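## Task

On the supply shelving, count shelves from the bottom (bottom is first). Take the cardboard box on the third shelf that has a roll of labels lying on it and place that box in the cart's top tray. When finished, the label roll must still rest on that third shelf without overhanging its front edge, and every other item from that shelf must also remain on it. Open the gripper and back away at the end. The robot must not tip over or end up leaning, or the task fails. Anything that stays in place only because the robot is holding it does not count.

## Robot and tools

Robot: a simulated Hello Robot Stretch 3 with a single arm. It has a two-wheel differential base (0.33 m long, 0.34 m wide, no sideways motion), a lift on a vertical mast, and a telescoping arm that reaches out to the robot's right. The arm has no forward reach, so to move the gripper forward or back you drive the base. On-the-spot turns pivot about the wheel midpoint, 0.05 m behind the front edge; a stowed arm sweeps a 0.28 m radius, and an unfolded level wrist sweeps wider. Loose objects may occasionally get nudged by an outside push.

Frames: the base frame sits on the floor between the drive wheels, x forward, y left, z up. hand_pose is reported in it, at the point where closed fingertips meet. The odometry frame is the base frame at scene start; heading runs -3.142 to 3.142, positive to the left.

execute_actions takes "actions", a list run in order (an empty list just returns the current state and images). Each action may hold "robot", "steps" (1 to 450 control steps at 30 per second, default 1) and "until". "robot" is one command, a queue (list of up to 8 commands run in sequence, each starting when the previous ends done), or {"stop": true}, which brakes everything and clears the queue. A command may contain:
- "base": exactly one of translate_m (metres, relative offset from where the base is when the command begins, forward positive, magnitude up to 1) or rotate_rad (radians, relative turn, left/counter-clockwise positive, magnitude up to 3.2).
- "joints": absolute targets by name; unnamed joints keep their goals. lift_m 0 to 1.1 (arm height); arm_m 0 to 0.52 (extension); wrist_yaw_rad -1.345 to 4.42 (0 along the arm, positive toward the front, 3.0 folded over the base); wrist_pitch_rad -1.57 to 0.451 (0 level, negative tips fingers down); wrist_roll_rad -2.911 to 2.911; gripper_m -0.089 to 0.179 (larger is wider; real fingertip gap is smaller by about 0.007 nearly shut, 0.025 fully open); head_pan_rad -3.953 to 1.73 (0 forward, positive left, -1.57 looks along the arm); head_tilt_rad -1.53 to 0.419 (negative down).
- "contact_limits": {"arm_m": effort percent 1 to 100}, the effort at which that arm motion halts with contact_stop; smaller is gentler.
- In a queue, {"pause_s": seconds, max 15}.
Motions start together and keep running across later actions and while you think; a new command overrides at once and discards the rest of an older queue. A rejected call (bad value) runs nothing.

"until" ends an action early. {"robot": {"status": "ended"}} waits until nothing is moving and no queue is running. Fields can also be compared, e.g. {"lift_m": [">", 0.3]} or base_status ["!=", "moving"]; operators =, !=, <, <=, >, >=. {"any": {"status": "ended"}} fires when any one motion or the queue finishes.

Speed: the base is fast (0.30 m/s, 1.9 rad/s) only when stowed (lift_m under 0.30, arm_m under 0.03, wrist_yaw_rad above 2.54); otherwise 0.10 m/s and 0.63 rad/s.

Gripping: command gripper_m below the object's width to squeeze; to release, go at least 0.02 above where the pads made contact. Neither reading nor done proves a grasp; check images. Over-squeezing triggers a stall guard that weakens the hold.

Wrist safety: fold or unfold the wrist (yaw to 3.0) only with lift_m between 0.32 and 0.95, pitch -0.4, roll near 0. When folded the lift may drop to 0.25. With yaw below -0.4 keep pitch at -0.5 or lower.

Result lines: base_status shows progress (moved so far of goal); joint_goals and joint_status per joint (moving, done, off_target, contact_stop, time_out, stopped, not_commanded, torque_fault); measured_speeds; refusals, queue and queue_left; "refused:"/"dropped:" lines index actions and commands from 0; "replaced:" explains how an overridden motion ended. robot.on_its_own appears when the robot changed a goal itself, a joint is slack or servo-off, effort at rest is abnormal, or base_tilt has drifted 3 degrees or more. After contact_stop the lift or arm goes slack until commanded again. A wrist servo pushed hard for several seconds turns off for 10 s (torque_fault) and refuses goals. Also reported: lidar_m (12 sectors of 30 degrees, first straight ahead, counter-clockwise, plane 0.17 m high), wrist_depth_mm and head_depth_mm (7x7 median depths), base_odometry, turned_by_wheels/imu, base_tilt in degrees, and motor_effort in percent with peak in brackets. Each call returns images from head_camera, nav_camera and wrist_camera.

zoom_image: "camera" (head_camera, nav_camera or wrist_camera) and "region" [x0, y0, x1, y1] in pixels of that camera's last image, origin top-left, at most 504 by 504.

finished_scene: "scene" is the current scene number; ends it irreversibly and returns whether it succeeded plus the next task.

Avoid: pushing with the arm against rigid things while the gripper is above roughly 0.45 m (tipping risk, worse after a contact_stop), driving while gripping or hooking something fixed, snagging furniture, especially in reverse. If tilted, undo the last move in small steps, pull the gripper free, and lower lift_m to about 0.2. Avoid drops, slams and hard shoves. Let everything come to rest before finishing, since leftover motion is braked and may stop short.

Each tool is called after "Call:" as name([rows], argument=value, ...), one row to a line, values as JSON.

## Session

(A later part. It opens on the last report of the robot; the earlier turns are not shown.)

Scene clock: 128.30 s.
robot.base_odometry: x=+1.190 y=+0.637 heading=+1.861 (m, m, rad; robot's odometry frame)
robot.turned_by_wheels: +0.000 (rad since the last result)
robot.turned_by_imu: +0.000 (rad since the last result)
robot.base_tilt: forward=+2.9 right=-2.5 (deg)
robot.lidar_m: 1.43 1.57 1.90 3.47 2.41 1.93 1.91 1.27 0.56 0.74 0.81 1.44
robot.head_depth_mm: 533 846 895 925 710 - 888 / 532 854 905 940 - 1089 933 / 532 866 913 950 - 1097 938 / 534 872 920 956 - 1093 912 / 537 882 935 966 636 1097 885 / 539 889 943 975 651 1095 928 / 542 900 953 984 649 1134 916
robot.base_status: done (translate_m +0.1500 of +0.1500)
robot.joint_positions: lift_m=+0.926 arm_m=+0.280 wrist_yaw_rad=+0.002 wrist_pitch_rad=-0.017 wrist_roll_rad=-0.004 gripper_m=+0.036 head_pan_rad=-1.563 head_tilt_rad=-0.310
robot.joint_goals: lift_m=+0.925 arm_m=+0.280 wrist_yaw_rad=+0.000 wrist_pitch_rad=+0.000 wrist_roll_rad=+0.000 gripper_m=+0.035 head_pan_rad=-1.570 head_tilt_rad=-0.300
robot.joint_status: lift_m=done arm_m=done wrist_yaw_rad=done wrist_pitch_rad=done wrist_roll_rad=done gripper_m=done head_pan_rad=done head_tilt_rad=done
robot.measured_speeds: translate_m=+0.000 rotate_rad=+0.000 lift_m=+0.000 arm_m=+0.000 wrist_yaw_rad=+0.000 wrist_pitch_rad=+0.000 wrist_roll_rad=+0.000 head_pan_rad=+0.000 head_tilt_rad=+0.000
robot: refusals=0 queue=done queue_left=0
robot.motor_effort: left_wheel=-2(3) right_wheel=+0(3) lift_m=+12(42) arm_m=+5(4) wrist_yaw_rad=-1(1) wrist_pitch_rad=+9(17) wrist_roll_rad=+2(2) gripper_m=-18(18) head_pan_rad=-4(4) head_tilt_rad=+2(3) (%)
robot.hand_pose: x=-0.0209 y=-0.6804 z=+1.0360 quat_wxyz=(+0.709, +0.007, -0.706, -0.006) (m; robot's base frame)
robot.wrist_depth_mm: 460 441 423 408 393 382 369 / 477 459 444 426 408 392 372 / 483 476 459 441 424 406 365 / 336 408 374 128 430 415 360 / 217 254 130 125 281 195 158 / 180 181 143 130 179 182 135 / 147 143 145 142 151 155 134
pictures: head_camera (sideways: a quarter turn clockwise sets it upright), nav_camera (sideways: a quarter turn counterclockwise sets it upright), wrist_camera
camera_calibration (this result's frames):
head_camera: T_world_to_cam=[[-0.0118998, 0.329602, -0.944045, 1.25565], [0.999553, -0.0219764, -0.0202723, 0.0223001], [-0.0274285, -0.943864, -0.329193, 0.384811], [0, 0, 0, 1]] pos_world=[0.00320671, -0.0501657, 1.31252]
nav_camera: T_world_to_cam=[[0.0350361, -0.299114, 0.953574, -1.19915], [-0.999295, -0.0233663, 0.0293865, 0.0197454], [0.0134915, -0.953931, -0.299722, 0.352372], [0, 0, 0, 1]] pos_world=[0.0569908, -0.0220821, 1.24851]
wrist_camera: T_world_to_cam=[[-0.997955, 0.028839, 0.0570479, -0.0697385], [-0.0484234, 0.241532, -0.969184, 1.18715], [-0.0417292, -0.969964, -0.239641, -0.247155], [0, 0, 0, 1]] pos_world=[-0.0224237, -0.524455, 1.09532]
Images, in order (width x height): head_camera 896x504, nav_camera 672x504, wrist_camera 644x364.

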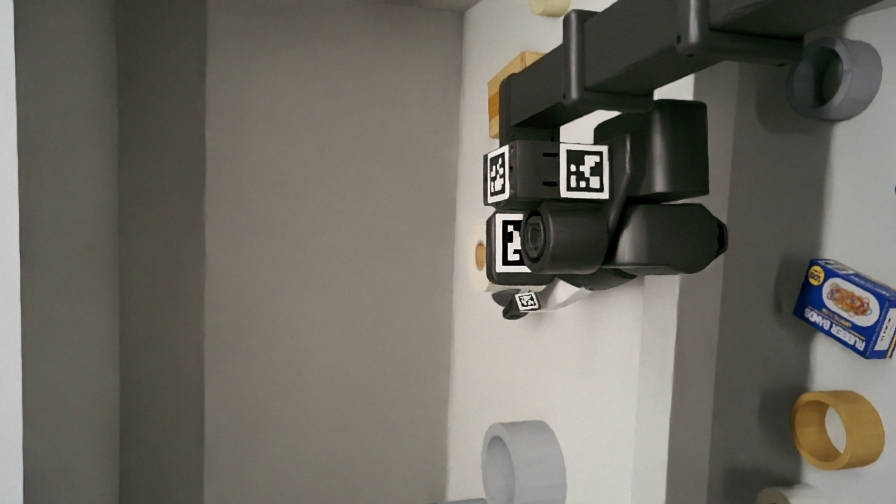

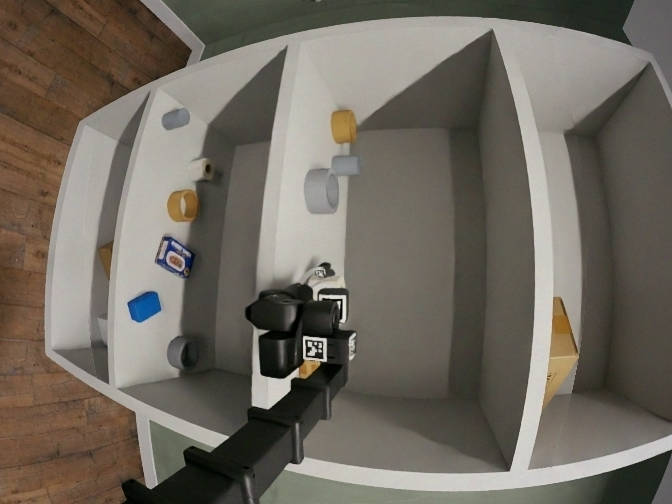

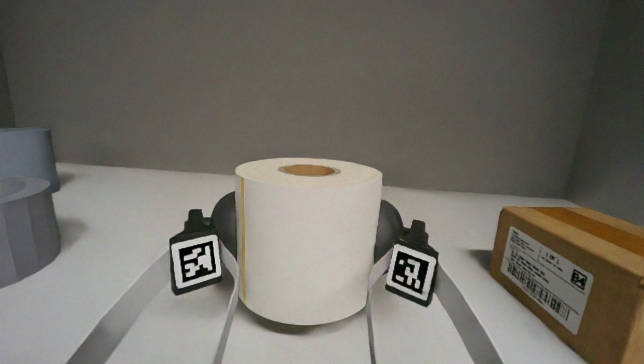

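Call:
execute_actions([
  {"robot":[{"joints":{"gripper_m":0.11}}],"steps":300,"until":{"robot":{"status":"ended"}}},
])

Scene clock: 135.30 s.
robot.base_odometry: x=+1.190 y=+0.637 heading=+1.861 (m, m, rad; robot's odometry frame)
robot.turned_by_wheels: +0.000 (rad since the last result)
robot.turned_by_imu: +0.000 (rad since the last result)
robot.base_tilt: forward=+2.9 right=-2.6 (deg)
robot.lidar_m: 1.43 1.56 1.90 3.47 2.41 1.92 1.91 1.27 0.56 0.74 0.80 1.44
robot.head_depth_mm: 533 850 895 929 709 - 887 / 532 857 903 937 - 1087 930 / 533 863 914 949 - 1096 935 / 535 874 923 958 - 1095 915 / 537 880 934 965 652 1091 886 / 539 889 940 976 651 1094 926 / 543 901 953 987 650 1135 917
robot.base_status: done (translate_m +0.1500 of +0.1500)
robot.joint_positions: lift_m=+0.926 arm_m=+0.280 wrist_yaw_rad=+0.002 wrist_pitch_rad=-0.013 wrist_roll_rad=-0.004 gripper_m=+0.110 head_pan_rad=-1.563 head_tilt_rad=-0.310
robot.joint_goals: lift_m=+0.925 arm_m=+0.280 wrist_yaw_rad=+0.000 wrist_pitch_rad=+0.000 wrist_roll_rad=+0.000 gripper_m=+0.110 head_pan_rad=-1.570 head_tilt_rad=-0.300
robot.joint_status: lift_m=done arm_m=done wrist_yaw_rad=done wrist_pitch_rad=done wrist_roll_rad=done gripper_m=done head_pan_rad=done head_tilt_rad=done
robot.measured_speeds: translate_m=+0.000 rotate_rad=+0.000 lift_m=+0.000 arm_m=+0.000 wrist_yaw_rad=+0.000 wrist_pitch_rad=+0.000 wrist_roll_rad=+0.000 head_pan_rad=+0.000 head_tilt_rad=+0.000
robot: refusals=0 queue=done queue_left=0
robot.motor_effort: left_wheel=-2(2) right_wheel=+1(0) lift_m=+14(15) arm_m=+4(4) wrist_yaw_rad=-2(1) wrist_pitch_rad=+7(9) wrist_roll_rad=+2(2) gripper_m=+0(80) head_pan_rad=-5(4) head_tilt_rad=+3(2) (%)
robot.hand_pose: x=-0.0209 y=-0.6805 z=+1.0369 quat_wxyz=(+0.709, +0.006, -0.706, -0.004) (m; robot's base frame)
robot.wrist_depth_mm: 459 444 428 409 397 384 365 / 473 455 439 426 408 391 371 / 484 475 455 440 419 407 363 / 338 414 442 444 431 416 358 / 218 254 139 129 278 195 159 / 189 174 168 131 195 182 135 / - 144 140 136 151 154 135
pictures: head_camera (sideways: a quarter turn clockwise sets it upright), nav_camera (sideways: a quarter turn counterclockwise sets it upright), wrist_camera
camera_calibration (this result's frames):
head_camera: T_world_to_cam=[[-0.0118998, 0.329602, -0.944045, 1.25565], [0.999553, -0.0219765, -0.0202723, 0.0223001], [-0.0274286, -0.943864, -0.329193, 0.384811], [0, 0, 0, 1]] pos_world=[0.0032067, -0.0501657, 1.31252]
nav_camera: T_world_to_cam=[[0.035036, -0.299114, 0.953574, -1.19915], [-0.999295, -0.0233661, 0.0293865, 0.0197454], [0.0134914, -0.953931, -0.299722, 0.352372], [0, 0, 0, 1]] pos_world=[0.0569908, -0.0220821, 1.24851]
wrist_camera: T_world_to_cam=[[-0.997955, 0.0290682, 0.0569234, -0.0695024], [-0.0484144, 0.237659, -0.970141, 1.18642], [-0.0417286, -0.970914, -0.235766, -0.25171], [0, 0, 0, 1]] pos_world=[-0.0224241, -0.524331, 1.09561]
Images, in order (width x height): head_camera 896x504, nav_camera 672x504, wrist_camera 644x364.

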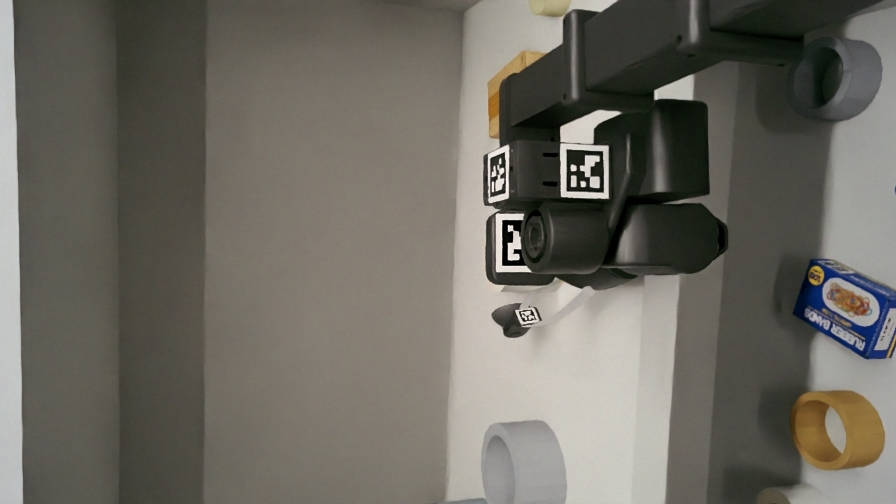

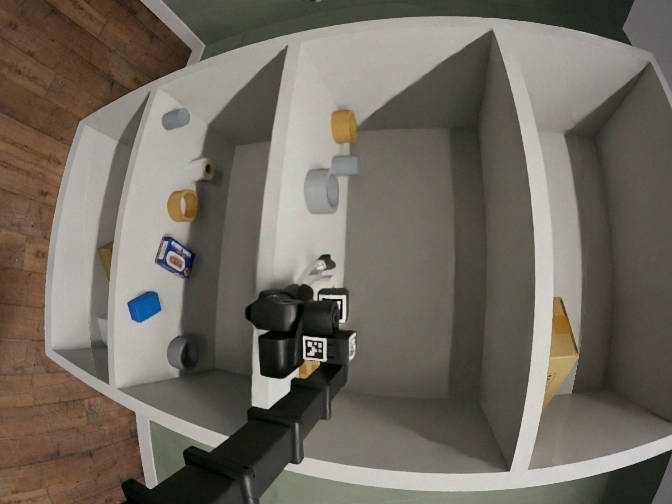

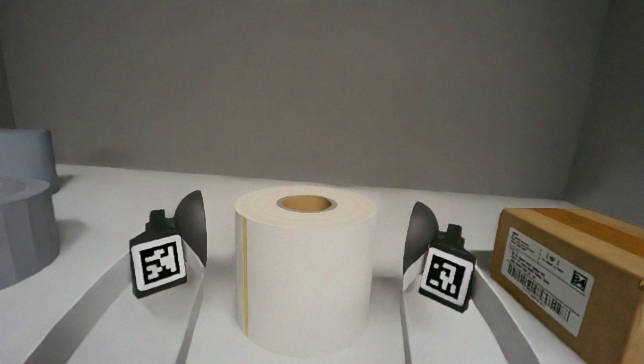

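Call:
execute_actions([
  {"robot":[{"joints":{"lift_m":0.94}},{"joints":{"arm_m":0.13}},{"base":{"translate_m":-0.15},"joints":{"lift_m":0.97,"wrist_pitch_rad":-0.35}}],"steps":400,"until":{"robot":{"status":"ended"}}},
])

Scene clock: 146.83 s.
robot.base_odometry: x=+1.233 y=+0.493 heading=+1.861 (m, m, rad; robot's odometry frame)
robot.turned_by_wheels: +0.001 (rad since the last result)
robot.turned_by_imu: +0.000 (rad since the last result)
robot.base_tilt: forward=+2.9 right=-2.6 (deg)
robot.lidar_m: 1.58 1.73 2.16 3.48 2.23 1.77 1.76 1.24 0.50 0.62 0.77 0.91
robot.head_depth_mm: 428 427 439 460 477 - - / 532 824 819 769 - - - / 532 845 893 932 726 - - / 534 852 903 935 648 - - / 536 860 913 942 686 1057 935 / 539 871 921 953 651 1058 910 / 542 878 932 966 651 1093 912
robot.base_status: done (translate_m -0.1500 of -0.1500)
robot.joint_positions: lift_m=+0.970 arm_m=+0.130 wrist_yaw_rad=+0.078 wrist_pitch_rad=-0.298 wrist_roll_rad=-0.010 gripper_m=+0.110 head_pan_rad=-1.563 head_tilt_rad=-0.310
robot.joint_goals: lift_m=+0.970 arm_m=+0.130 wrist_yaw_rad=+0.048 wrist_pitch_rad=-0.350 wrist_roll_rad=+0.000 gripper_m=+0.110 head_pan_rad=-1.570 head_tilt_rad=-0.300
robot.joint_status: lift_m=done arm_m=done wrist_yaw_rad=done wrist_pitch_rad=off_target wrist_roll_rad=done gripper_m=done head_pan_rad=done head_tilt_rad=done
robot.measured_speeds: translate_m=+0.000 rotate_rad=+0.000 lift_m=+0.000 arm_m=+0.000 wrist_yaw_rad=+0.000 wrist_pitch_rad=+0.000 wrist_roll_rad=+0.000 head_pan_rad=+0.000 head_tilt_rad=+0.000
robot: refusals=0 queue=dropped queue_left=0
robot.on_its_own: wrist_yaw_rad is held at +0.048, not at your +0.000, by its stall guard, which is still easing; wrist_pitch_rad is at rest, and its effort (-26) is outside its rest range (-20 to +32)
robot.motor_effort: left_wheel=+7(9) right_wheel=-11(12) lift_m=+35(42) arm_m=-3(4) wrist_yaw_rad=-19(19) wrist_pitch_rad=-26(34) wrist_roll_rad=+6(9) gripper_m=+6(6) head_pan_rad=-5(5) head_tilt_rad=+3(2) (%)
robot.hand_pose: x=-0.0030 y=-0.5124 z=+1.0102 quat_wxyz=(+0.706, +0.133, -0.691, -0.077) (m; robot's base frame)
robot.wrist_depth_mm: 598 588 548 515 487 351 185 / 366 525 511 533 513 323 178 / 316 302 296 300 335 276 171 / 229 234 242 248 257 247 165 / 196 191 189 191 204 201 160 / 679 639 179 166 158 163 152 / 588 582 577 600 165 148 142
pictures: head_camera (sideways: a quarter turn clockwise sets it upright), nav_camera (sideways: a quarter turn counterclockwise sets it upright), wrist_camera
camera_calibration (this result's frames):
head_camera: T_world_to_cam=[[-0.0118997, 0.329588, -0.94405, 1.25566], [0.999553, -0.0219768, -0.0202719, 0.0222995], [-0.0274286, -0.943869, -0.329179, 0.384793], [0, 0, 0, 1]] pos_world=[0.0032067, -0.0501655, 1.31252]
nav_camera: T_world_to_cam=[[0.0350359, -0.2991, 0.953578, -1.19915], [-0.999295, -0.0233657, 0.0293867, 0.0197451], [0.0134915, -0.953936, -0.299708, 0.352353], [0, 0, 0, 1]] pos_world=[0.0569908, -0.0220829, 1.24851]
wrist_camera: T_world_to_cam=[[-0.995456, -0.0653066, 0.0692971, -0.115844], [-0.0926171, 0.495032, -0.863925, 1.14586], [0.0221158, -0.866417, -0.498831, 0.225409], [0, 0, 0, 1]] pos_world=[-0.0141759, -0.379505, 1.11041]
Images, in order (width x height): head_camera 896x504, nav_camera 672x504, wrist_camera 644x364.

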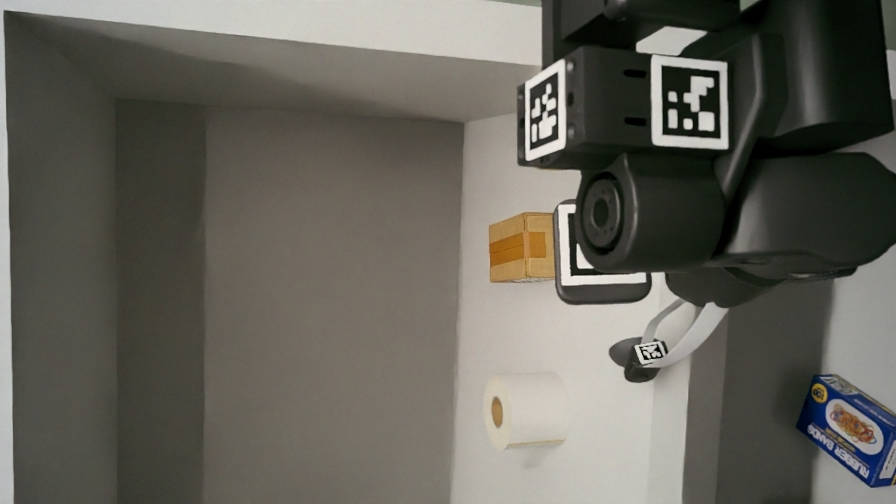

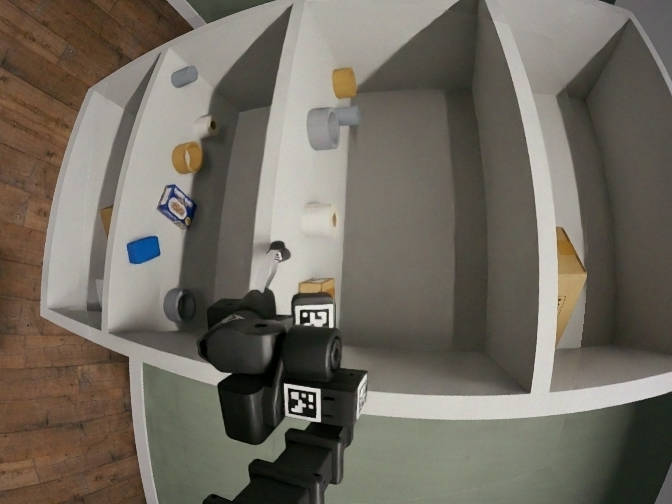

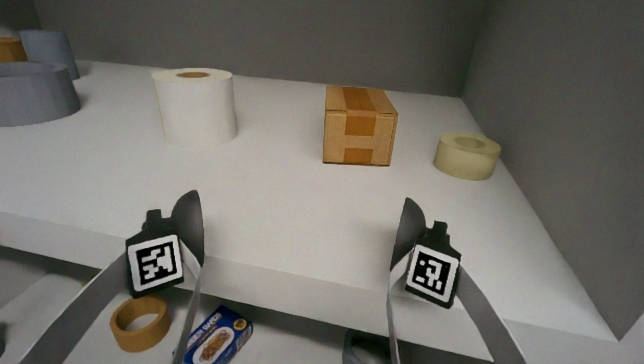

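Call:
execute_actions([
  {"robot":{"joints":{"lift_m":1.0,"wrist_pitch_rad":-0.25,"wrist_yaw_rad":0}},"steps":100,"until":{"robot":{"status":"ended"}}},
  {"robot":{"joints":{"lift_m":0.975,"wrist_pitch_rad":-0.25,"wrist_yaw_rad":-0.01}},"steps":100,"until":{"robot":{"status":"ended"}}},
])

Scene clock: 154.60 s.
robot.base_odometry: x=+1.233 y=+0.493 heading=+1.861 (m, m, rad; robot's odometry frame)
robot.turned_by_wheels: +0.000 (rad since the last result)
robot.turned_by_imu: -0.001 (rad since the last result)
robot.base_tilt: forward=+2.9 right=-2.6 (deg)
robot.lidar_m: 1.58 1.73 2.16 3.49 2.23 1.77 1.76 1.24 0.50 0.62 0.76 0.91
robot.head_depth_mm: 428 423 439 460 - - - / 532 822 811 758 - - - / 533 844 890 928 - - - / 534 854 902 935 648 - 897 / 536 861 910 944 686 1056 935 / 538 873 921 954 651 1055 906 / 543 879 933 964 649 1095 911
robot.base_status: done (translate_m -0.1500 of -0.1500)
robot.joint_positions: lift_m=+0.976 arm_m=+0.130 wrist_yaw_rad=-0.007 wrist_pitch_rad=-0.269 wrist_roll_rad=-0.004 gripper_m=+0.110 head_pan_rad=-1.563 head_tilt_rad=-0.310
robot.joint_goals: lift_m=+0.975 arm_m=+0.130 wrist_yaw_rad=-0.010 wrist_pitch_rad=-0.250 wrist_roll_rad=+0.000 gripper_m=+0.110 head_pan_rad=-1.570 head_tilt_rad=-0.300
robot.joint_status: lift_m=done arm_m=done wrist_yaw_rad=done wrist_pitch_rad=done wrist_roll_rad=done gripper_m=done head_pan_rad=done head_tilt_rad=done
robot.measured_speeds: translate_m=+0.000 rotate_rad=+0.000 lift_m=+0.000 arm_m=+0.000 wrist_yaw_rad=+0.000 wrist_pitch_rad=+0.000 wrist_roll_rad=+0.000 head_pan_rad=+0.000 head_tilt_rad=+0.000
robot: refusals=0 queue=done queue_left=0
robot.motor_effort: left_wheel=-1(8) right_wheel=+0(10) lift_m=+18(44) arm_m=-3(3) wrist_yaw_rad=-2(19) wrist_pitch_rad=+10(28) wrist_roll_rad=+2(7) gripper_m=+1(6) head_pan_rad=-4(5) head_tilt_rad=+3(3) (%)
robot.hand_pose: x=-0.0231 y=-0.5159 z=+1.0230 quat_wxyz=(+0.702, +0.093, -0.699, -0.097) (m; robot's base frame)
robot.wrist_depth_mm: 571 546 522 505 483 238 142 / 591 571 558 544 511 231 139 / 357 279 381 273 401 220 136 / 256 261 268 274 270 213 133 / 199 201 206 211 224 200 130 / 182 176 170 170 172 172 134 / 586 593 559 171 162 156 145
pictures: head_camera (sideways: a quarter turn clockwise sets it upright), nav_camera (sideways: a quarter turn counterclockwise sets it upright), wrist_camera
camera_calibration (this result's frames):
head_camera: T_world_to_cam=[[-0.0118996, 0.32958, -0.944053, 1.25566], [0.999553, -0.0219771, -0.0202716, 0.0222992], [-0.0274287, -0.943872, -0.329171, 0.384782], [0, 0, 0, 1]] pos_world=[0.00320669, -0.0501654, 1.31252]
nav_camera: T_world_to_cam=[[0.0350358, -0.299092, 0.953581, -1.19916], [-0.999295, -0.0233653, 0.0293869, 0.0197449], [0.0134914, -0.953938, -0.2997, 0.352343], [0, 0, 0, 1]] pos_world=[0.0569908, -0.0220834, 1.24851]
wrist_camera: T_world_to_cam=[[-0.997732, 0.022409, 0.0634781, -0.085803], [-0.0452037, 0.475715, -0.878437, 1.16273], [-0.0498824, -0.879314, -0.473623, 0.19512], [0, 0, 0, 1]] pos_world=[-0.0233157, -0.379633, 1.11924]
Images, in order (width x height): head_camera 896x504, nav_camera 672x504, wrist_camera 644x364.

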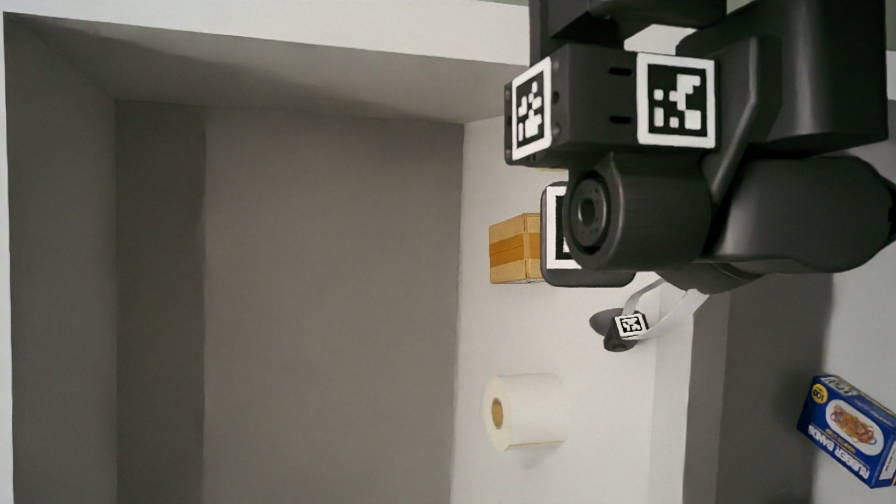

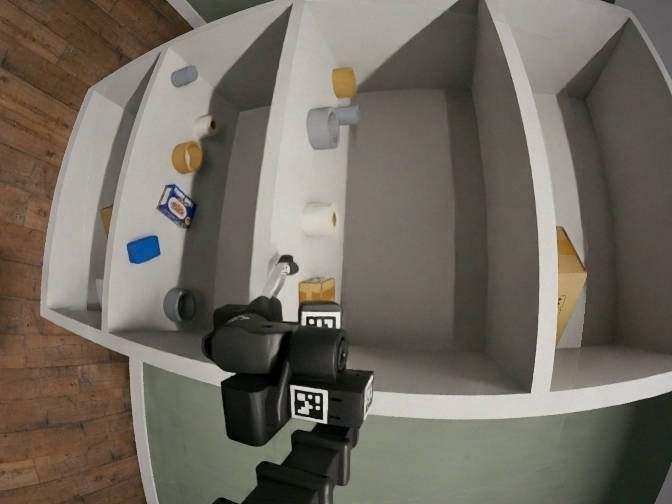

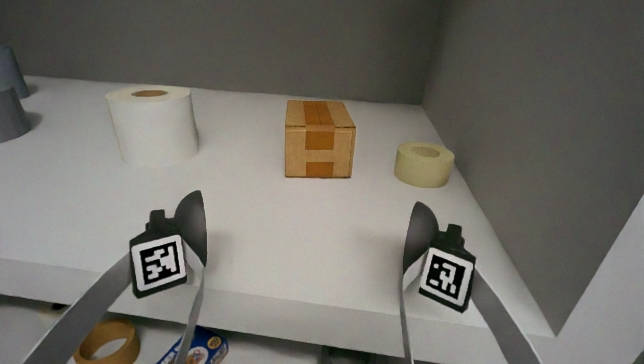

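Call:
execute_actions([
  {"robot":[{"base":{"translate_m":-0.013}},{"joints":{"arm_m":0.225}}],"steps":200,"until":{"robot":{"status":"ended"}}},
])

Scene clock: 171.23 s.
robot.base_odometry: x=+1.237 y=+0.480 heading=+1.861 (m, m, rad; robot's odometry frame)
robot.turned_by_wheels: +0.000 (rad since the last result)
robot.turned_by_imu: +0.000 (rad since the last result)
robot.base_tilt: forward=+2.9 right=-2.5 (deg)
robot.lidar_m: 1.59 1.74 2.17 3.49 2.21 1.76 1.75 1.24 0.50 0.52 0.77 0.93
robot.head_depth_mm: 391 409 431 454 - 1084 1167 / 533 739 685 645 - 536 572 / 532 842 891 930 - 1080 933 / 535 850 898 940 - 1096 930 / 537 862 909 940 652 1060 934 / 539 871 921 953 650 1055 906 / 543 876 928 960 649 1093 911
robot.base_status: done (translate_m -0.0130 of -0.0130)
robot.joint_positions: lift_m=+0.976 arm_m=+0.225 wrist_yaw_rad=-0.007 wrist_pitch_rad=-0.269 wrist_roll_rad=-0.003 gripper_m=+0.110 head_pan_rad=-1.563 head_tilt_rad=-0.310
robot.joint_goals: lift_m=+0.975 arm_m=+0.225 wrist_yaw_rad=-0.010 wrist_pitch_rad=-0.250 wrist_roll_rad=+0.000 gripper_m=+0.110 head_pan_rad=-1.570 head_tilt_rad=-0.300
robot.joint_status: lift_m=done arm_m=done wrist_yaw_rad=done wrist_pitch_rad=done wrist_roll_rad=done gripper_m=done head_pan_rad=done head_tilt_rad=done
robot.measured_speeds: translate_m=+0.000 rotate_rad=+0.000 lift_m=+0.000 arm_m=+0.000 wrist_yaw_rad=+0.000 wrist_pitch_rad=+0.000 wrist_roll_rad=+0.000 head_pan_rad=+0.000 head_tilt_rad=+0.000
robot: refusals=0 queue=done queue_left=0
robot.motor_effort: left_wheel=-1(7) right_wheel=+0(2) lift_m=+17(17) arm_m=+5(6) wrist_yaw_rad=-2(2) wrist_pitch_rad=+10(10) wrist_roll_rad=+2(2) gripper_m=+0(0) head_pan_rad=-4(5) head_tilt_rad=+3(2) (%)
robot.hand_pose: x=-0.0233 y=-0.6102 z=+1.0230 quat_wxyz=(+0.702, +0.093, -0.700, -0.097) (m; robot's base frame)
robot.wrist_depth_mm: 472 452 441 420 409 237 141 / 497 487 473 457 432 227 138 / 196 346 385 373 395 220 135 / 191 235 252 181 283 209 132 / 197 201 196 193 213 189 130 / 163 157 167 170 172 171 127 / - 139 140 143 144 146 124
pictures: head_camera (sideways: a quarter turn clockwise sets it upright), nav_camera (sideways: a quarter turn counterclockwise sets it upright), wrist_camera
camera_calibration (this result's frames):
head_camera: T_world_to_cam=[[-0.0118989, 0.32958, -0.944053, 1.25566], [0.999553, -0.0219794, -0.0202716, 0.0222992], [-0.0274308, -0.943872, -0.329171, 0.384782], [0, 0, 0, 1]] pos_world=[0.00320658, -0.0501654, 1.31252]
nav_camera: T_world_to_cam=[[0.0350351, -0.299092, 0.953581, -1.19916], [-0.999295, -0.0233631, 0.0293869, 0.0197449], [0.0134892, -0.953938, -0.2997, 0.352343], [0, 0, 0, 1]] pos_world=[0.0569908, -0.0220835, 1.24851]
wrist_camera: T_world_to_cam=[[-0.997746, 0.0233883, 0.0628882, -0.0826852], [-0.0442177, 0.475753, -0.878467, 1.20766], [-0.0504651, -0.879268, -0.473647, 0.112216], [0, 0, 0, 1]] pos_world=[-0.0234358, -0.473948, 1.11924]
Images, in order (width x height): head_camera 896x504, nav_camera 672x504, wrist_camera 644x364.

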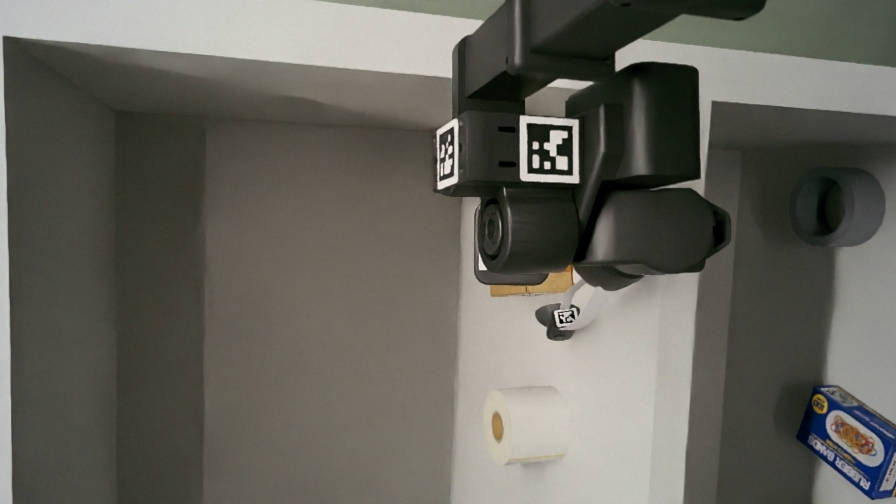

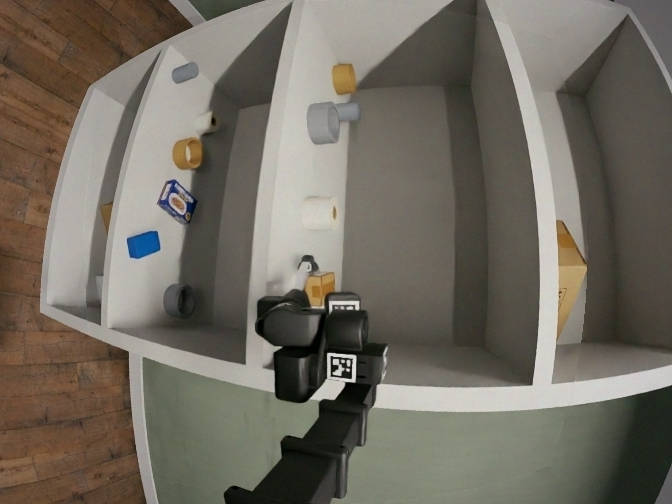

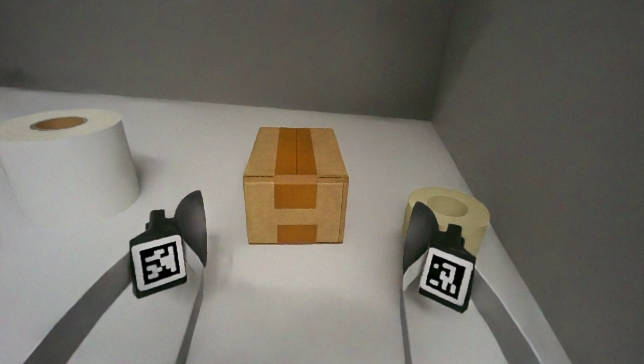

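Call:
execute_actions([
  {"robot":[{"joints":{"wrist_yaw_rad":0.03,"gripper_m":0.1}},{"joints":{"arm_m":0.285}}],"steps":200,"until":{"robot":{"status":"ended"}}},
])

Scene clock: 180.77 s.
robot.base_odometry: x=+1.237 y=+0.480 heading=+1.861 (m, m, rad; robot's odometry frame)
robot.turned_by_wheels: +0.000 (rad since the last result)
robot.turned_by_imu: +0.000 (rad since the last result)
robot.base_tilt: forward=+2.9 right=-2.5 (deg)
robot.lidar_m: 1.59 1.75 2.18 3.48 2.21 1.76 1.75 1.24 0.50 0.52 0.77 0.93
robot.head_depth_mm: 391 409 432 453 - 535 1169 / 533 737 685 768 507 525 572 / 533 843 893 - - 544 929 / 534 850 901 937 - 1059 929 / 537 860 907 939 620 1058 932 / 539 866 920 952 650 1058 907 / 543 877 928 965 650 1093 912
robot.base_status: done (translate_m -0.0130 of -0.0130)
robot.joint_positions: lift_m=+0.976 arm_m=+0.285 wrist_yaw_rad=+0.027 wrist_pitch_rad=-0.269 wrist_roll_rad=-0.003 gripper_m=+0.100 head_pan_rad=-1.563 head_tilt_rad=-0.310
robot.joint_goals: lift_m=+0.975 arm_m=+0.285 wrist_yaw_rad=+0.030 wrist_pitch_rad=-0.250 wrist_roll_rad=+0.000 gripper_m=+0.100 head_pan_rad=-1.570 head_tilt_rad=-0.300
robot.joint_status: lift_m=done arm_m=done wrist_yaw_rad=done wrist_pitch_rad=done wrist_roll_rad=done gripper_m=done head_pan_rad=done head_tilt_rad=done
robot.measured_speeds: translate_m=+0.000 rotate_rad=+0.000 lift_m=+0.000 arm_m=+0.000 wrist_yaw_rad=+0.000 wrist_pitch_rad=+0.000 wrist_roll_rad=+0.000 head_pan_rad=+0.000 head_tilt_rad=+0.000
robot: refusals=0 queue=done queue_left=0
robot.motor_effort: left_wheel=-2(1) right_wheel=+0(0) lift_m=+17(17) arm_m=+5(3) wrist_yaw_rad=+2(4) wrist_pitch_rad=+10(10) wrist_roll_rad=+2(2) gripper_m=+0(51) head_pan_rad=-5(4) head_tilt_rad=+3(3) (%)
robot.hand_pose: x=-0.0149 y=-0.6701 z=+1.0230 quat_wxyz=(+0.703, +0.105, -0.698, -0.085) (m; robot's base frame)
robot.wrist_depth_mm: 425 409 386 371 358 292 168 / 462 441 417 397 378 279 162 / 362 370 383 402 393 266 159 / 159 261 259 169 284 254 154 / 164 200 130 128 223 208 150 / 161 158 135 131 165 153 140 / - 138 140 139 144 136 138
pictures: head_camera (sideways: a quarter turn clockwise sets it upright), nav_camera (sideways: a quarter turn counterclockwise sets it upright), wrist_camera
camera_calibration (this result's frames):
head_camera: T_world_to_cam=[[-0.0118989, 0.32958, -0.944053, 1.25566], [0.999553, -0.0219793, -0.0202716, 0.0222992], [-0.0274307, -0.943872, -0.329171, 0.384782], [0, 0, 0, 1]] pos_world=[0.00320658, -0.0501654, 1.31252]
nav_camera: T_world_to_cam=[[0.0350352, -0.299092, 0.953581, -1.19916], [-0.999295, -0.0233632, 0.0293869, 0.0197449], [0.0134893, -0.953938, -0.2997, 0.352343], [0, 0, 0, 1]] pos_world=[0.0569908, -0.0220835, 1.24851]
wrist_camera: T_world_to_cam=[[-0.997959, -0.0111229, 0.0628839, -0.0961059], [-0.0606368, 0.47394, -0.878467, 1.23508], [-0.0200321, -0.880487, -0.473647, 0.0595879], [0, 0, 0, 1]] pos_world=[-0.0198249, -0.533955, 1.11924]
Images, in order (width x height): head_camera 896x504, nav_camera 672x504, wrist_camera 644x364.

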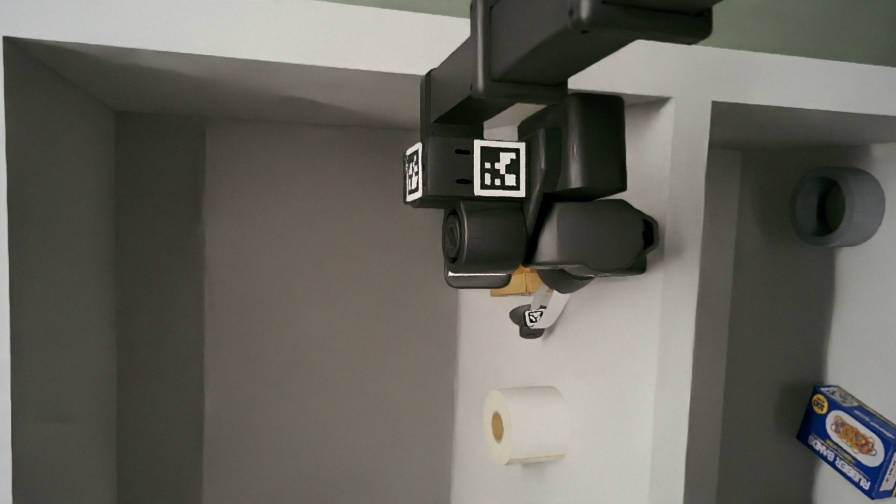

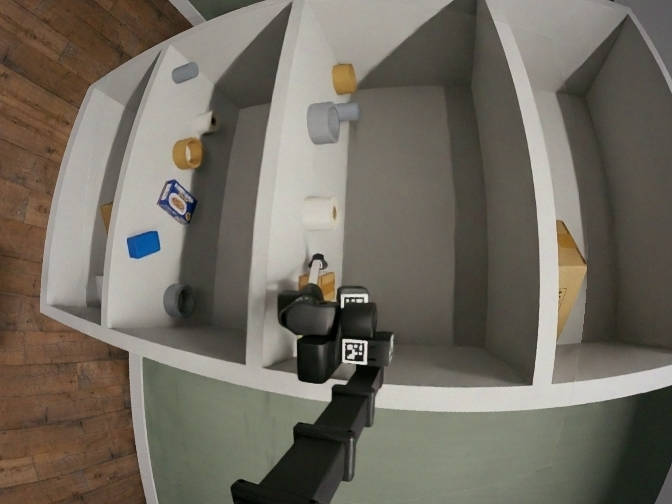

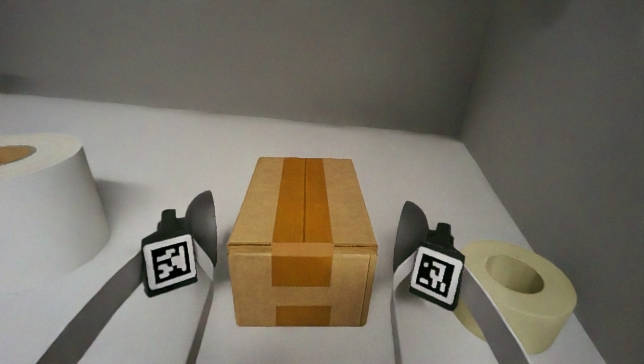

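Call:
execute_actions([
  {"robot":[{"joints":{"arm_m":0.305,"lift_m":0.969}},{"joints":{"gripper_m":0.03}},{"joints":{"lift_m":1.0}}],"steps":300,"until":{"robot":{"status":"ended"}}},
])

Scene clock: 188.63 s.
robot.base_odometry: x=+1.237 y=+0.480 heading=+1.861 (m, m, rad; robot's odometry frame)
robot.turned_by_wheels: +0.000 (rad since the last result)
robot.turned_by_imu: +0.000 (rad since the last result)
robot.base_tilt: forward=+2.9 right=-2.5 (deg)
robot.lidar_m: 1.59 1.74 2.18 3.49 2.22 1.76 1.75 1.24 0.50 0.52 0.77 0.92
robot.head_depth_mm: 391 409 431 - 489 1080 1168 / 533 738 685 - 523 525 572 / 535 842 887 - 593 543 932 / 535 851 900 - 592 1056 928 / 537 859 910 945 650 1054 933 / 539 870 920 951 650 1056 906 / 542 876 929 961 648 1094 911
robot.base_status: done (translate_m -0.0130 of -0.0130)
robot.joint_positions: lift_m=+0.999 arm_m=+0.305 wrist_yaw_rad=+0.028 wrist_pitch_rad=-0.272 wrist_roll_rad=-0.003 gripper_m=+0.034 head_pan_rad=-1.563 head_tilt_rad=-0.310
robot.joint_goals: lift_m=+1.000 arm_m=+0.305 wrist_yaw_rad=+0.030 wrist_pitch_rad=-0.250 wrist_roll_rad=+0.000 gripper_m=+0.033 head_pan_rad=-1.570 head_tilt_rad=-0.300
robot.joint_status: lift_m=done arm_m=done wrist_yaw_rad=done wrist_pitch_rad=done wrist_roll_rad=done gripper_m=done head_pan_rad=done head_tilt_rad=done
robot.measured_speeds: translate_m=+0.000 rotate_rad=+0.000 lift_m=+0.000 arm_m=+0.000 wrist_yaw_rad=+0.000 wrist_pitch_rad=+0.000 wrist_roll_rad=+0.000 head_pan_rad=+0.000 head_tilt_rad=+0.000
robot: refusals=0 queue=done queue_left=0
robot.motor_effort: left_wheel=-2(2) right_wheel=+0(0) lift_m=+41(42) arm_m=+4(5) wrist_yaw_rad=+1(2) wrist_pitch_rad=+11(12) wrist_roll_rad=+2(2) gripper_m=-28(100) head_pan_rad=-5(4) head_tilt_rad=+3(3) (%)
robot.hand_pose: x=-0.0148 y=-0.6898 z=+1.0461 quat_wxyz=(+0.703, +0.106, -0.698, -0.086) (m; robot's base frame)
robot.wrist_depth_mm: 406 389 372 352 337 299 172 / 446 424 402 379 363 284 167 / 420 429 420 402 386 273 163 / 307 305 311 164 331 260 159 / 160 237 119 121 263 234 154 / 162 187 104 105 109 205 150 / - 162 116 115 164 150 140
pictures: head_camera (sideways: a quarter turn clockwise sets it upright), nav_camera (sideways: a quarter turn counterclockwise sets it upright), wrist_camera
camera_calibration (this result's frames):
head_camera: T_world_to_cam=[[-0.011899, 0.32958, -0.944053, 1.25566], [0.999553, -0.021979, -0.0202716, 0.0222992], [-0.0274305, -0.943872, -0.329171, 0.384782], [0, 0, 0, 1]] pos_world=[0.0032066, -0.0501654, 1.31252]
nav_camera: T_world_to_cam=[[0.0350352, -0.299092, 0.953581, -1.19916], [-0.999295, -0.0233634, 0.0293869, 0.0197449], [0.0134895, -0.953938, -0.2997, 0.352343], [0, 0, 0, 1]] pos_world=[0.0569908, -0.0220835, 1.24851]
wrist_camera: T_world_to_cam=[[-0.997945, -0.0120147, 0.0629341, -0.0982893], [-0.0610438, 0.476644, -0.876974, 1.26507], [-0.0194606, -0.879014, -0.476398, 0.0571002], [0, 0, 0, 1]] pos_world=[-0.0197518, -0.553975, 1.14282]
Images, in order (width x height): head_camera 896x504, nav_camera 672x504, wrist_camera 644x364.

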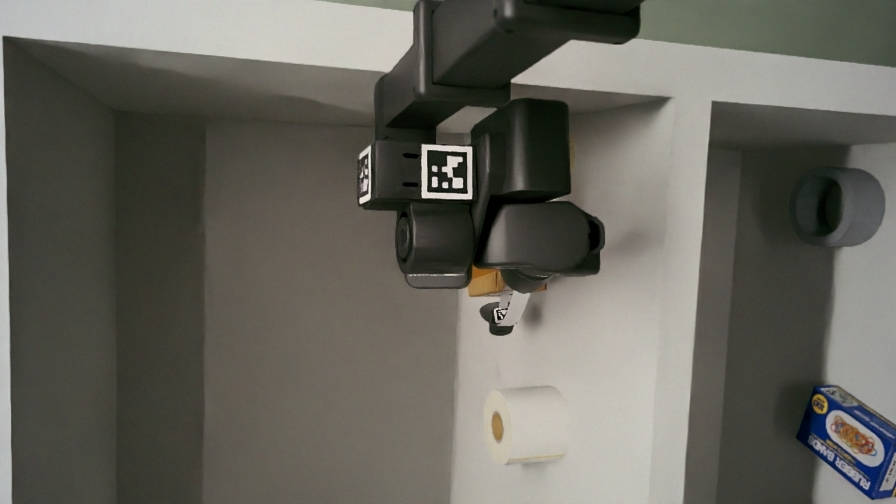

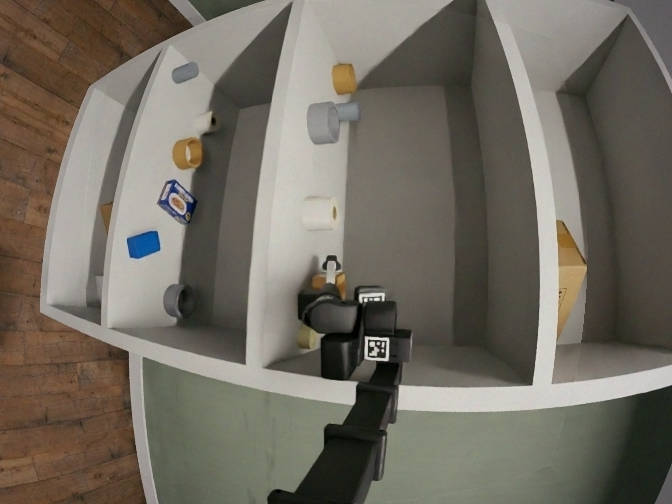

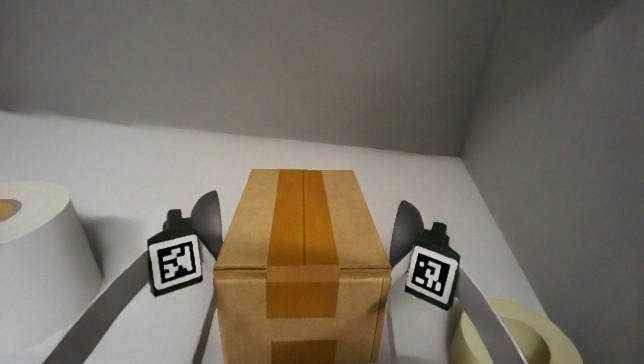

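Call:
execute_actions([
  {"robot":[{"joints":{"lift_m":1.03,"head_pan_rad":-2.9,"head_tilt_rad":-0.45}},{"joints":{"arm_m":0.0}}],"steps":300,"until":{"robot":{"status":"ended"}}},
])

Scene clock: 199.67 s.
robot.base_odometry: x=+1.237 y=+0.480 heading=+1.861 (m, m, rad; robot's odometry frame)
robot.turned_by_wheels: +0.000 (rad since the last result)
robot.turned_by_imu: +0.000 (rad since the last result)
robot.base_tilt: forward=+2.9 right=-2.6 (deg)
robot.lidar_m: 1.59 1.74 2.17 3.49 2.21 1.76 1.75 1.24 0.50 0.52 0.77 0.93
robot.head_depth_mm: 1838 1970 2075 - - - - / 1908 2035 2179 2377 - - - / 1954 2109 2278 2473 - - - / 2032 2173 2371 2567 - - - / 1988 2126 2265 2432 - - - / 1664 1747 1865 1947 - - - / 1438 1500 1559 1645 - - -
robot.base_status: done (translate_m -0.0130 of -0.0130)
robot.joint_positions: lift_m=+1.029 arm_m=+0.000 wrist_yaw_rad=+0.028 wrist_pitch_rad=-0.272 wrist_roll_rad=-0.003 gripper_m=+0.052 head_pan_rad=-2.893 head_tilt_rad=-0.444
robot.joint_goals: lift_m=+1.030 arm_m=+0.000 wrist_yaw_rad=+0.030 wrist_pitch_rad=-0.250 wrist_roll_rad=+0.000 gripper_m=+0.051 head_pan_rad=-2.900 head_tilt_rad=-0.450
robot.joint_status: lift_m=done arm_m=done wrist_yaw_rad=done wrist_pitch_rad=done wrist_roll_rad=done gripper_m=done head_pan_rad=done head_tilt_rad=done
robot.measured_speeds: translate_m=+0.000 rotate_rad=+0.000 lift_m=+0.000 arm_m=+0.000 wrist_yaw_rad=+0.000 wrist_pitch_rad=+0.000 wrist_roll_rad=+0.000 head_pan_rad=+0.000 head_tilt_rad=+0.000
robot: refusals=0 queue=done queue_left=0
robot.on_its_own: gripper_m is held at +0.051, not at your +0.030, by its stall guard, which is not easing now
robot.motor_effort: left_wheel=-1(2) right_wheel=+0(0) lift_m=+41(43) arm_m=-4(6) wrist_yaw_rad=+1(1) wrist_pitch_rad=+12(12) wrist_roll_rad=+2(2) gripper_m=-20(27) head_pan_rad=-4(49) head_tilt_rad=-2(11) (%)
robot.hand_pose: x=-0.0148 y=-0.3856 z=+1.0760 quat_wxyz=(+0.703, +0.106, -0.698, -0.086) (m; robot's base frame)
robot.wrist_depth_mm: 708 679 648 620 593 200 572 / 643 719 699 666 622 213 611 / 435 484 435 559 488 232 657 / 359 369 380 389 372 256 699 / 753 881 168 157 297 785 769 / 768 758 105 107 111 852 801 / 656 673 105 107 347 954 909
pictures: head_camera (sideways: a quarter turn clockwise sets it upright), nav_camera (sideways: a quarter turn counterclockwise sets it upright), wrist_camera
camera_calibration (this result's frames):
head_camera: T_world_to_cam=[[0.437113, 0.120656, -0.891277, 1.18405], [0.220091, -0.975182, -0.0240742, 0.0320006], [-0.872062, -0.185639, -0.45282, 0.550844], [0, 0, 0, 1]] pos_world=[-0.0442384, -0.00939856, 1.30552]
nav_camera: T_world_to_cam=[[-0.40349, -0.13623, 0.904786, -1.13279], [-0.26485, 0.963911, 0.0270224, 0.018348], [-0.875814, -0.228729, -0.425009, 0.520842], [0, 0, 0, 1]] pos_world=[0.0039506, -0.0528744, 1.2458]
wrist_camera: T_world_to_cam=[[-0.997945, -0.0120519, 0.0629317, -0.0965252], [-0.0610475, 0.477184, -0.87668, 1.14611], [-0.0194643, -0.878721, -0.476939, 0.339452], [0, 0, 0, 1]] pos_world=[-0.0197522, -0.249787, 1.17275]
Images, in order (width x height): head_camera 896x504, nav_camera 672x504, wrist_camera 644x364.

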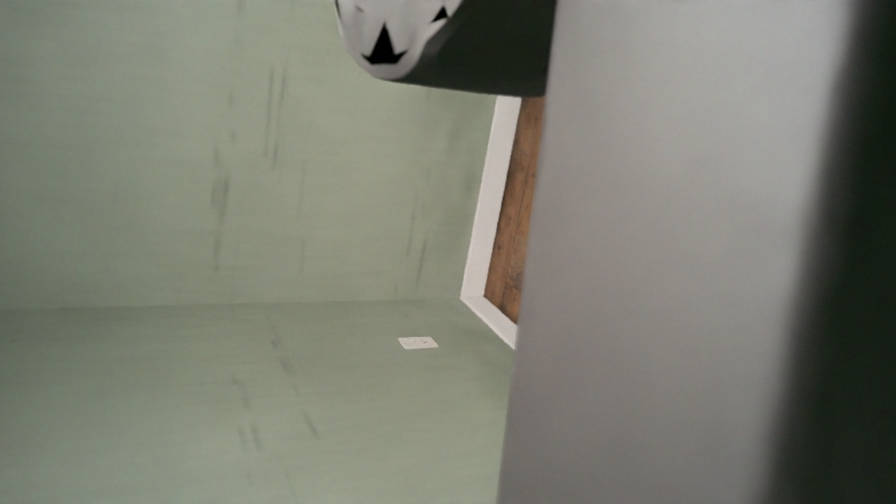

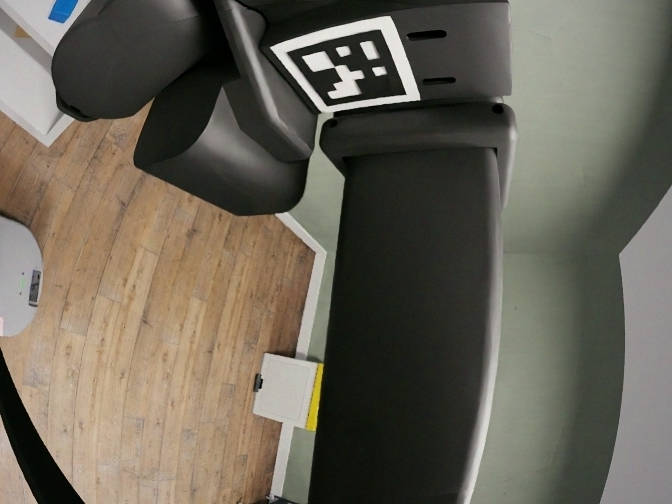

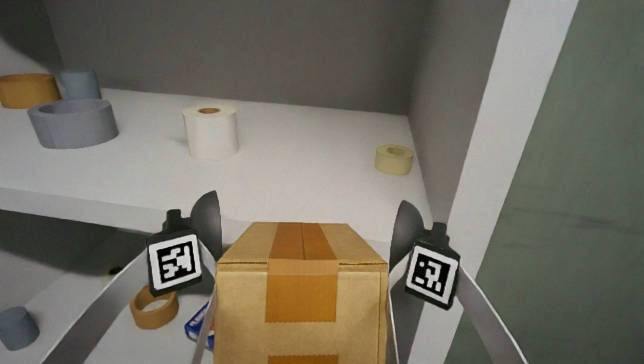

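Call:
execute_actions([
  {"robot":[{"base":{"rotate_rad":-1.03}},{"base":{"translate_m":-1.0},"joints":{"lift_m":0.9,"head_pan_rad":-2.3,"head_tilt_rad":-0.5}},{"base":{"translate_m":-0.5}}],"steps":450,"until":{"robot":{"status":"ended"}}},
  {"steps":300,"until":{"robot":{"status":"ended"}}},
])

Scene clock: 236.63 s.
robot.base_odometry: x=+0.226 y=-0.627 heading=+0.831 (m, m, rad; robot's odometry frame)
robot.turned_by_wheels: -1.030 (rad since the last result)
robot.turned_by_imu: -1.047 (rad since the last result)
robot.base_tilt: forward=+2.9 right=-2.6 (deg)
robot.lidar_m: 1.87 2.57 2.25 2.50 2.64 2.62 1.52 0.82 0.82 1.16 1.37 2.13
robot.head_depth_mm: 1078 1168 1278 1413 1581 1632 1363 / 1065 1155 1266 1379 1547 1579 1360 / 1054 1143 1254 1264 1275 1334 1293 / 1047 1139 1243 1256 1108 1195 - / 1039 1126 1226 1255 1108 1150 - / 1030 1117 1213 1289 1063 1227 - / 1024 1109 1203 1325 1475 1576 -
robot.base_status: done (translate_m -0.5000 of -0.5000)
robot.joint_positions: lift_m=+0.900 arm_m=+0.000 wrist_yaw_rad=+0.028 wrist_pitch_rad=-0.273 wrist_roll_rad=-0.003 gripper_m=+0.052 head_pan_rad=-2.307 head_tilt_rad=-0.494
robot.joint_goals: lift_m=+0.900 arm_m=+0.000 wrist_yaw_rad=+0.030 wrist_pitch_rad=-0.250 wrist_roll_rad=+0.000 gripper_m=+0.051 head_pan_rad=-2.300 head_tilt_rad=-0.500
robot.joint_status: lift_m=done arm_m=done wrist_yaw_rad=done wrist_pitch_rad=done wrist_roll_rad=done gripper_m=done head_pan_rad=done head_tilt_rad=done
robot.measured_speeds: translate_m=+0.000 rotate_rad=+0.000 lift_m=+0.000 arm_m=+0.000 wrist_yaw_rad=+0.000 wrist_pitch_rad=+0.000 wrist_roll_rad=+0.000 head_pan_rad=+0.000 head_tilt_rad=+0.000
robot: refusals=0 queue=done queue_left=0
robot.on_its_own: gripper_m is held at +0.051, not at your +0.030, by its stall guard, which is not easing now
robot.motor_effort: left_wheel=+3(9) right_wheel=-2(6) lift_m=+18(42) arm_m=-4(4) wrist_yaw_rad=+2(2) wrist_pitch_rad=+12(12) wrist_roll_rad=+2(2) gripper_m=-20(20) head_pan_rad=+4(47) head_tilt_rad=-1(4) (%)
robot.hand_pose: x=-0.0148 y=-0.3856 z=+0.9470 quat_wxyz=(+0.703, +0.106, -0.698, -0.086) (m; robot's base frame)
robot.wrist_depth_mm: - - - - 960 816 709 / - - - - - 867 739 / - - - - - 891 763 / - - - - - 936 753 / - - 168 157 - - 652 / - - 105 107 112 894 537 / - - 105 107 - 767 726
pictures: head_camera (sideways: a quarter turn clockwise sets it upright), nav_camera (sideways: a quarter turn counterclockwise sets it upright), wrist_camera
camera_calibration (this result's frames):
head_camera: T_world_to_cam=[[0.32681, 0.374468, -0.867738, 1.15402], [0.723321, -0.690046, -0.0253673, 0.0306128], [-0.608279, -0.619362, -0.496374, 0.605907], [0, 0, 0, 1]] pos_world=[-0.0307292, -0.0357454, 1.30292]
nav_camera: T_world_to_cam=[[-0.290654, -0.36938, 0.882654, -1.10461], [-0.754447, 0.655844, 0.0260267, 0.0226325], [-0.588497, -0.658351, -0.469302, 0.576726], [0, 0, 0, 1]] pos_world=[0.0354171, -0.0431763, 1.24506]
wrist_camera: T_world_to_cam=[[-0.997945, -0.0120732, 0.0629358, -0.088418], [-0.0610544, 0.477494, -0.876511, 1.03294], [-0.0194691, -0.878552, -0.477249, 0.278306], [0, 0, 0, 1]] pos_world=[-0.0197523, -0.249784, 1.04377]
Images, in order (width x height): head_camera 896x504, nav_camera 672x504, wrist_camera 644x364.

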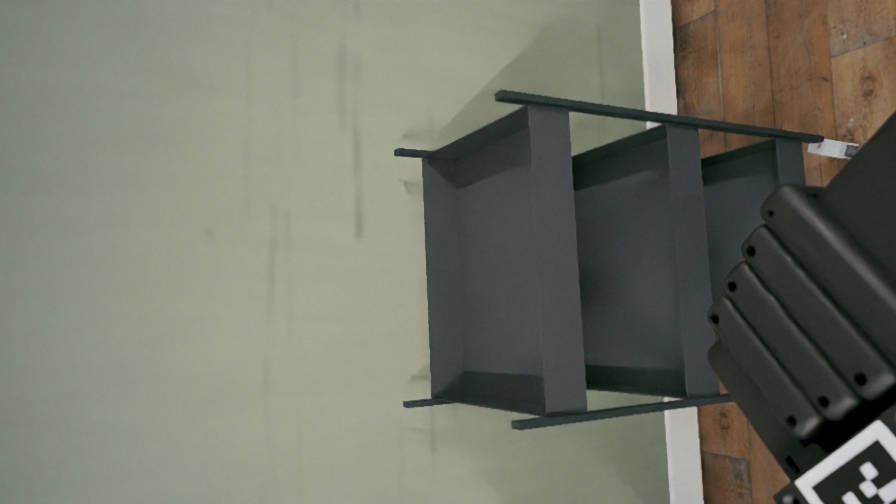

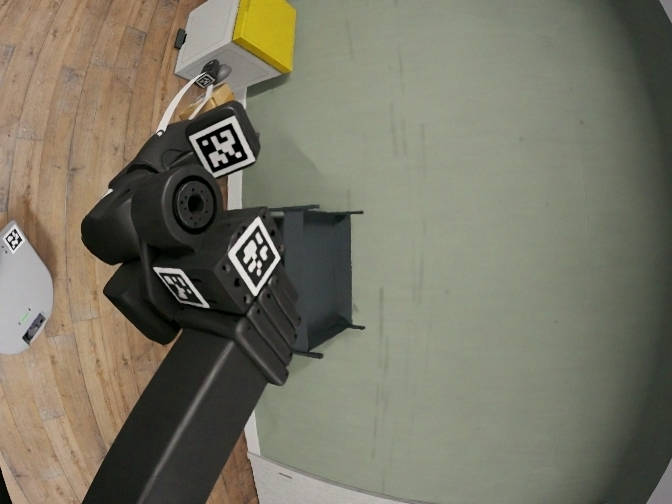

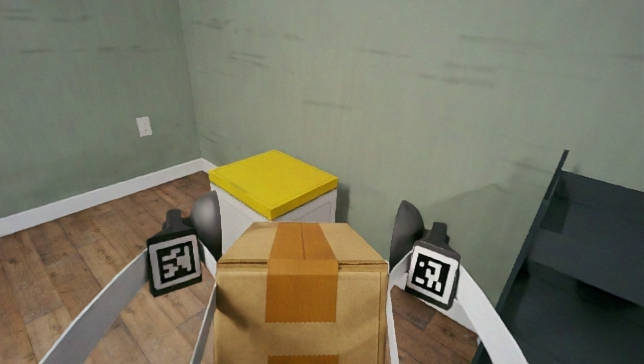

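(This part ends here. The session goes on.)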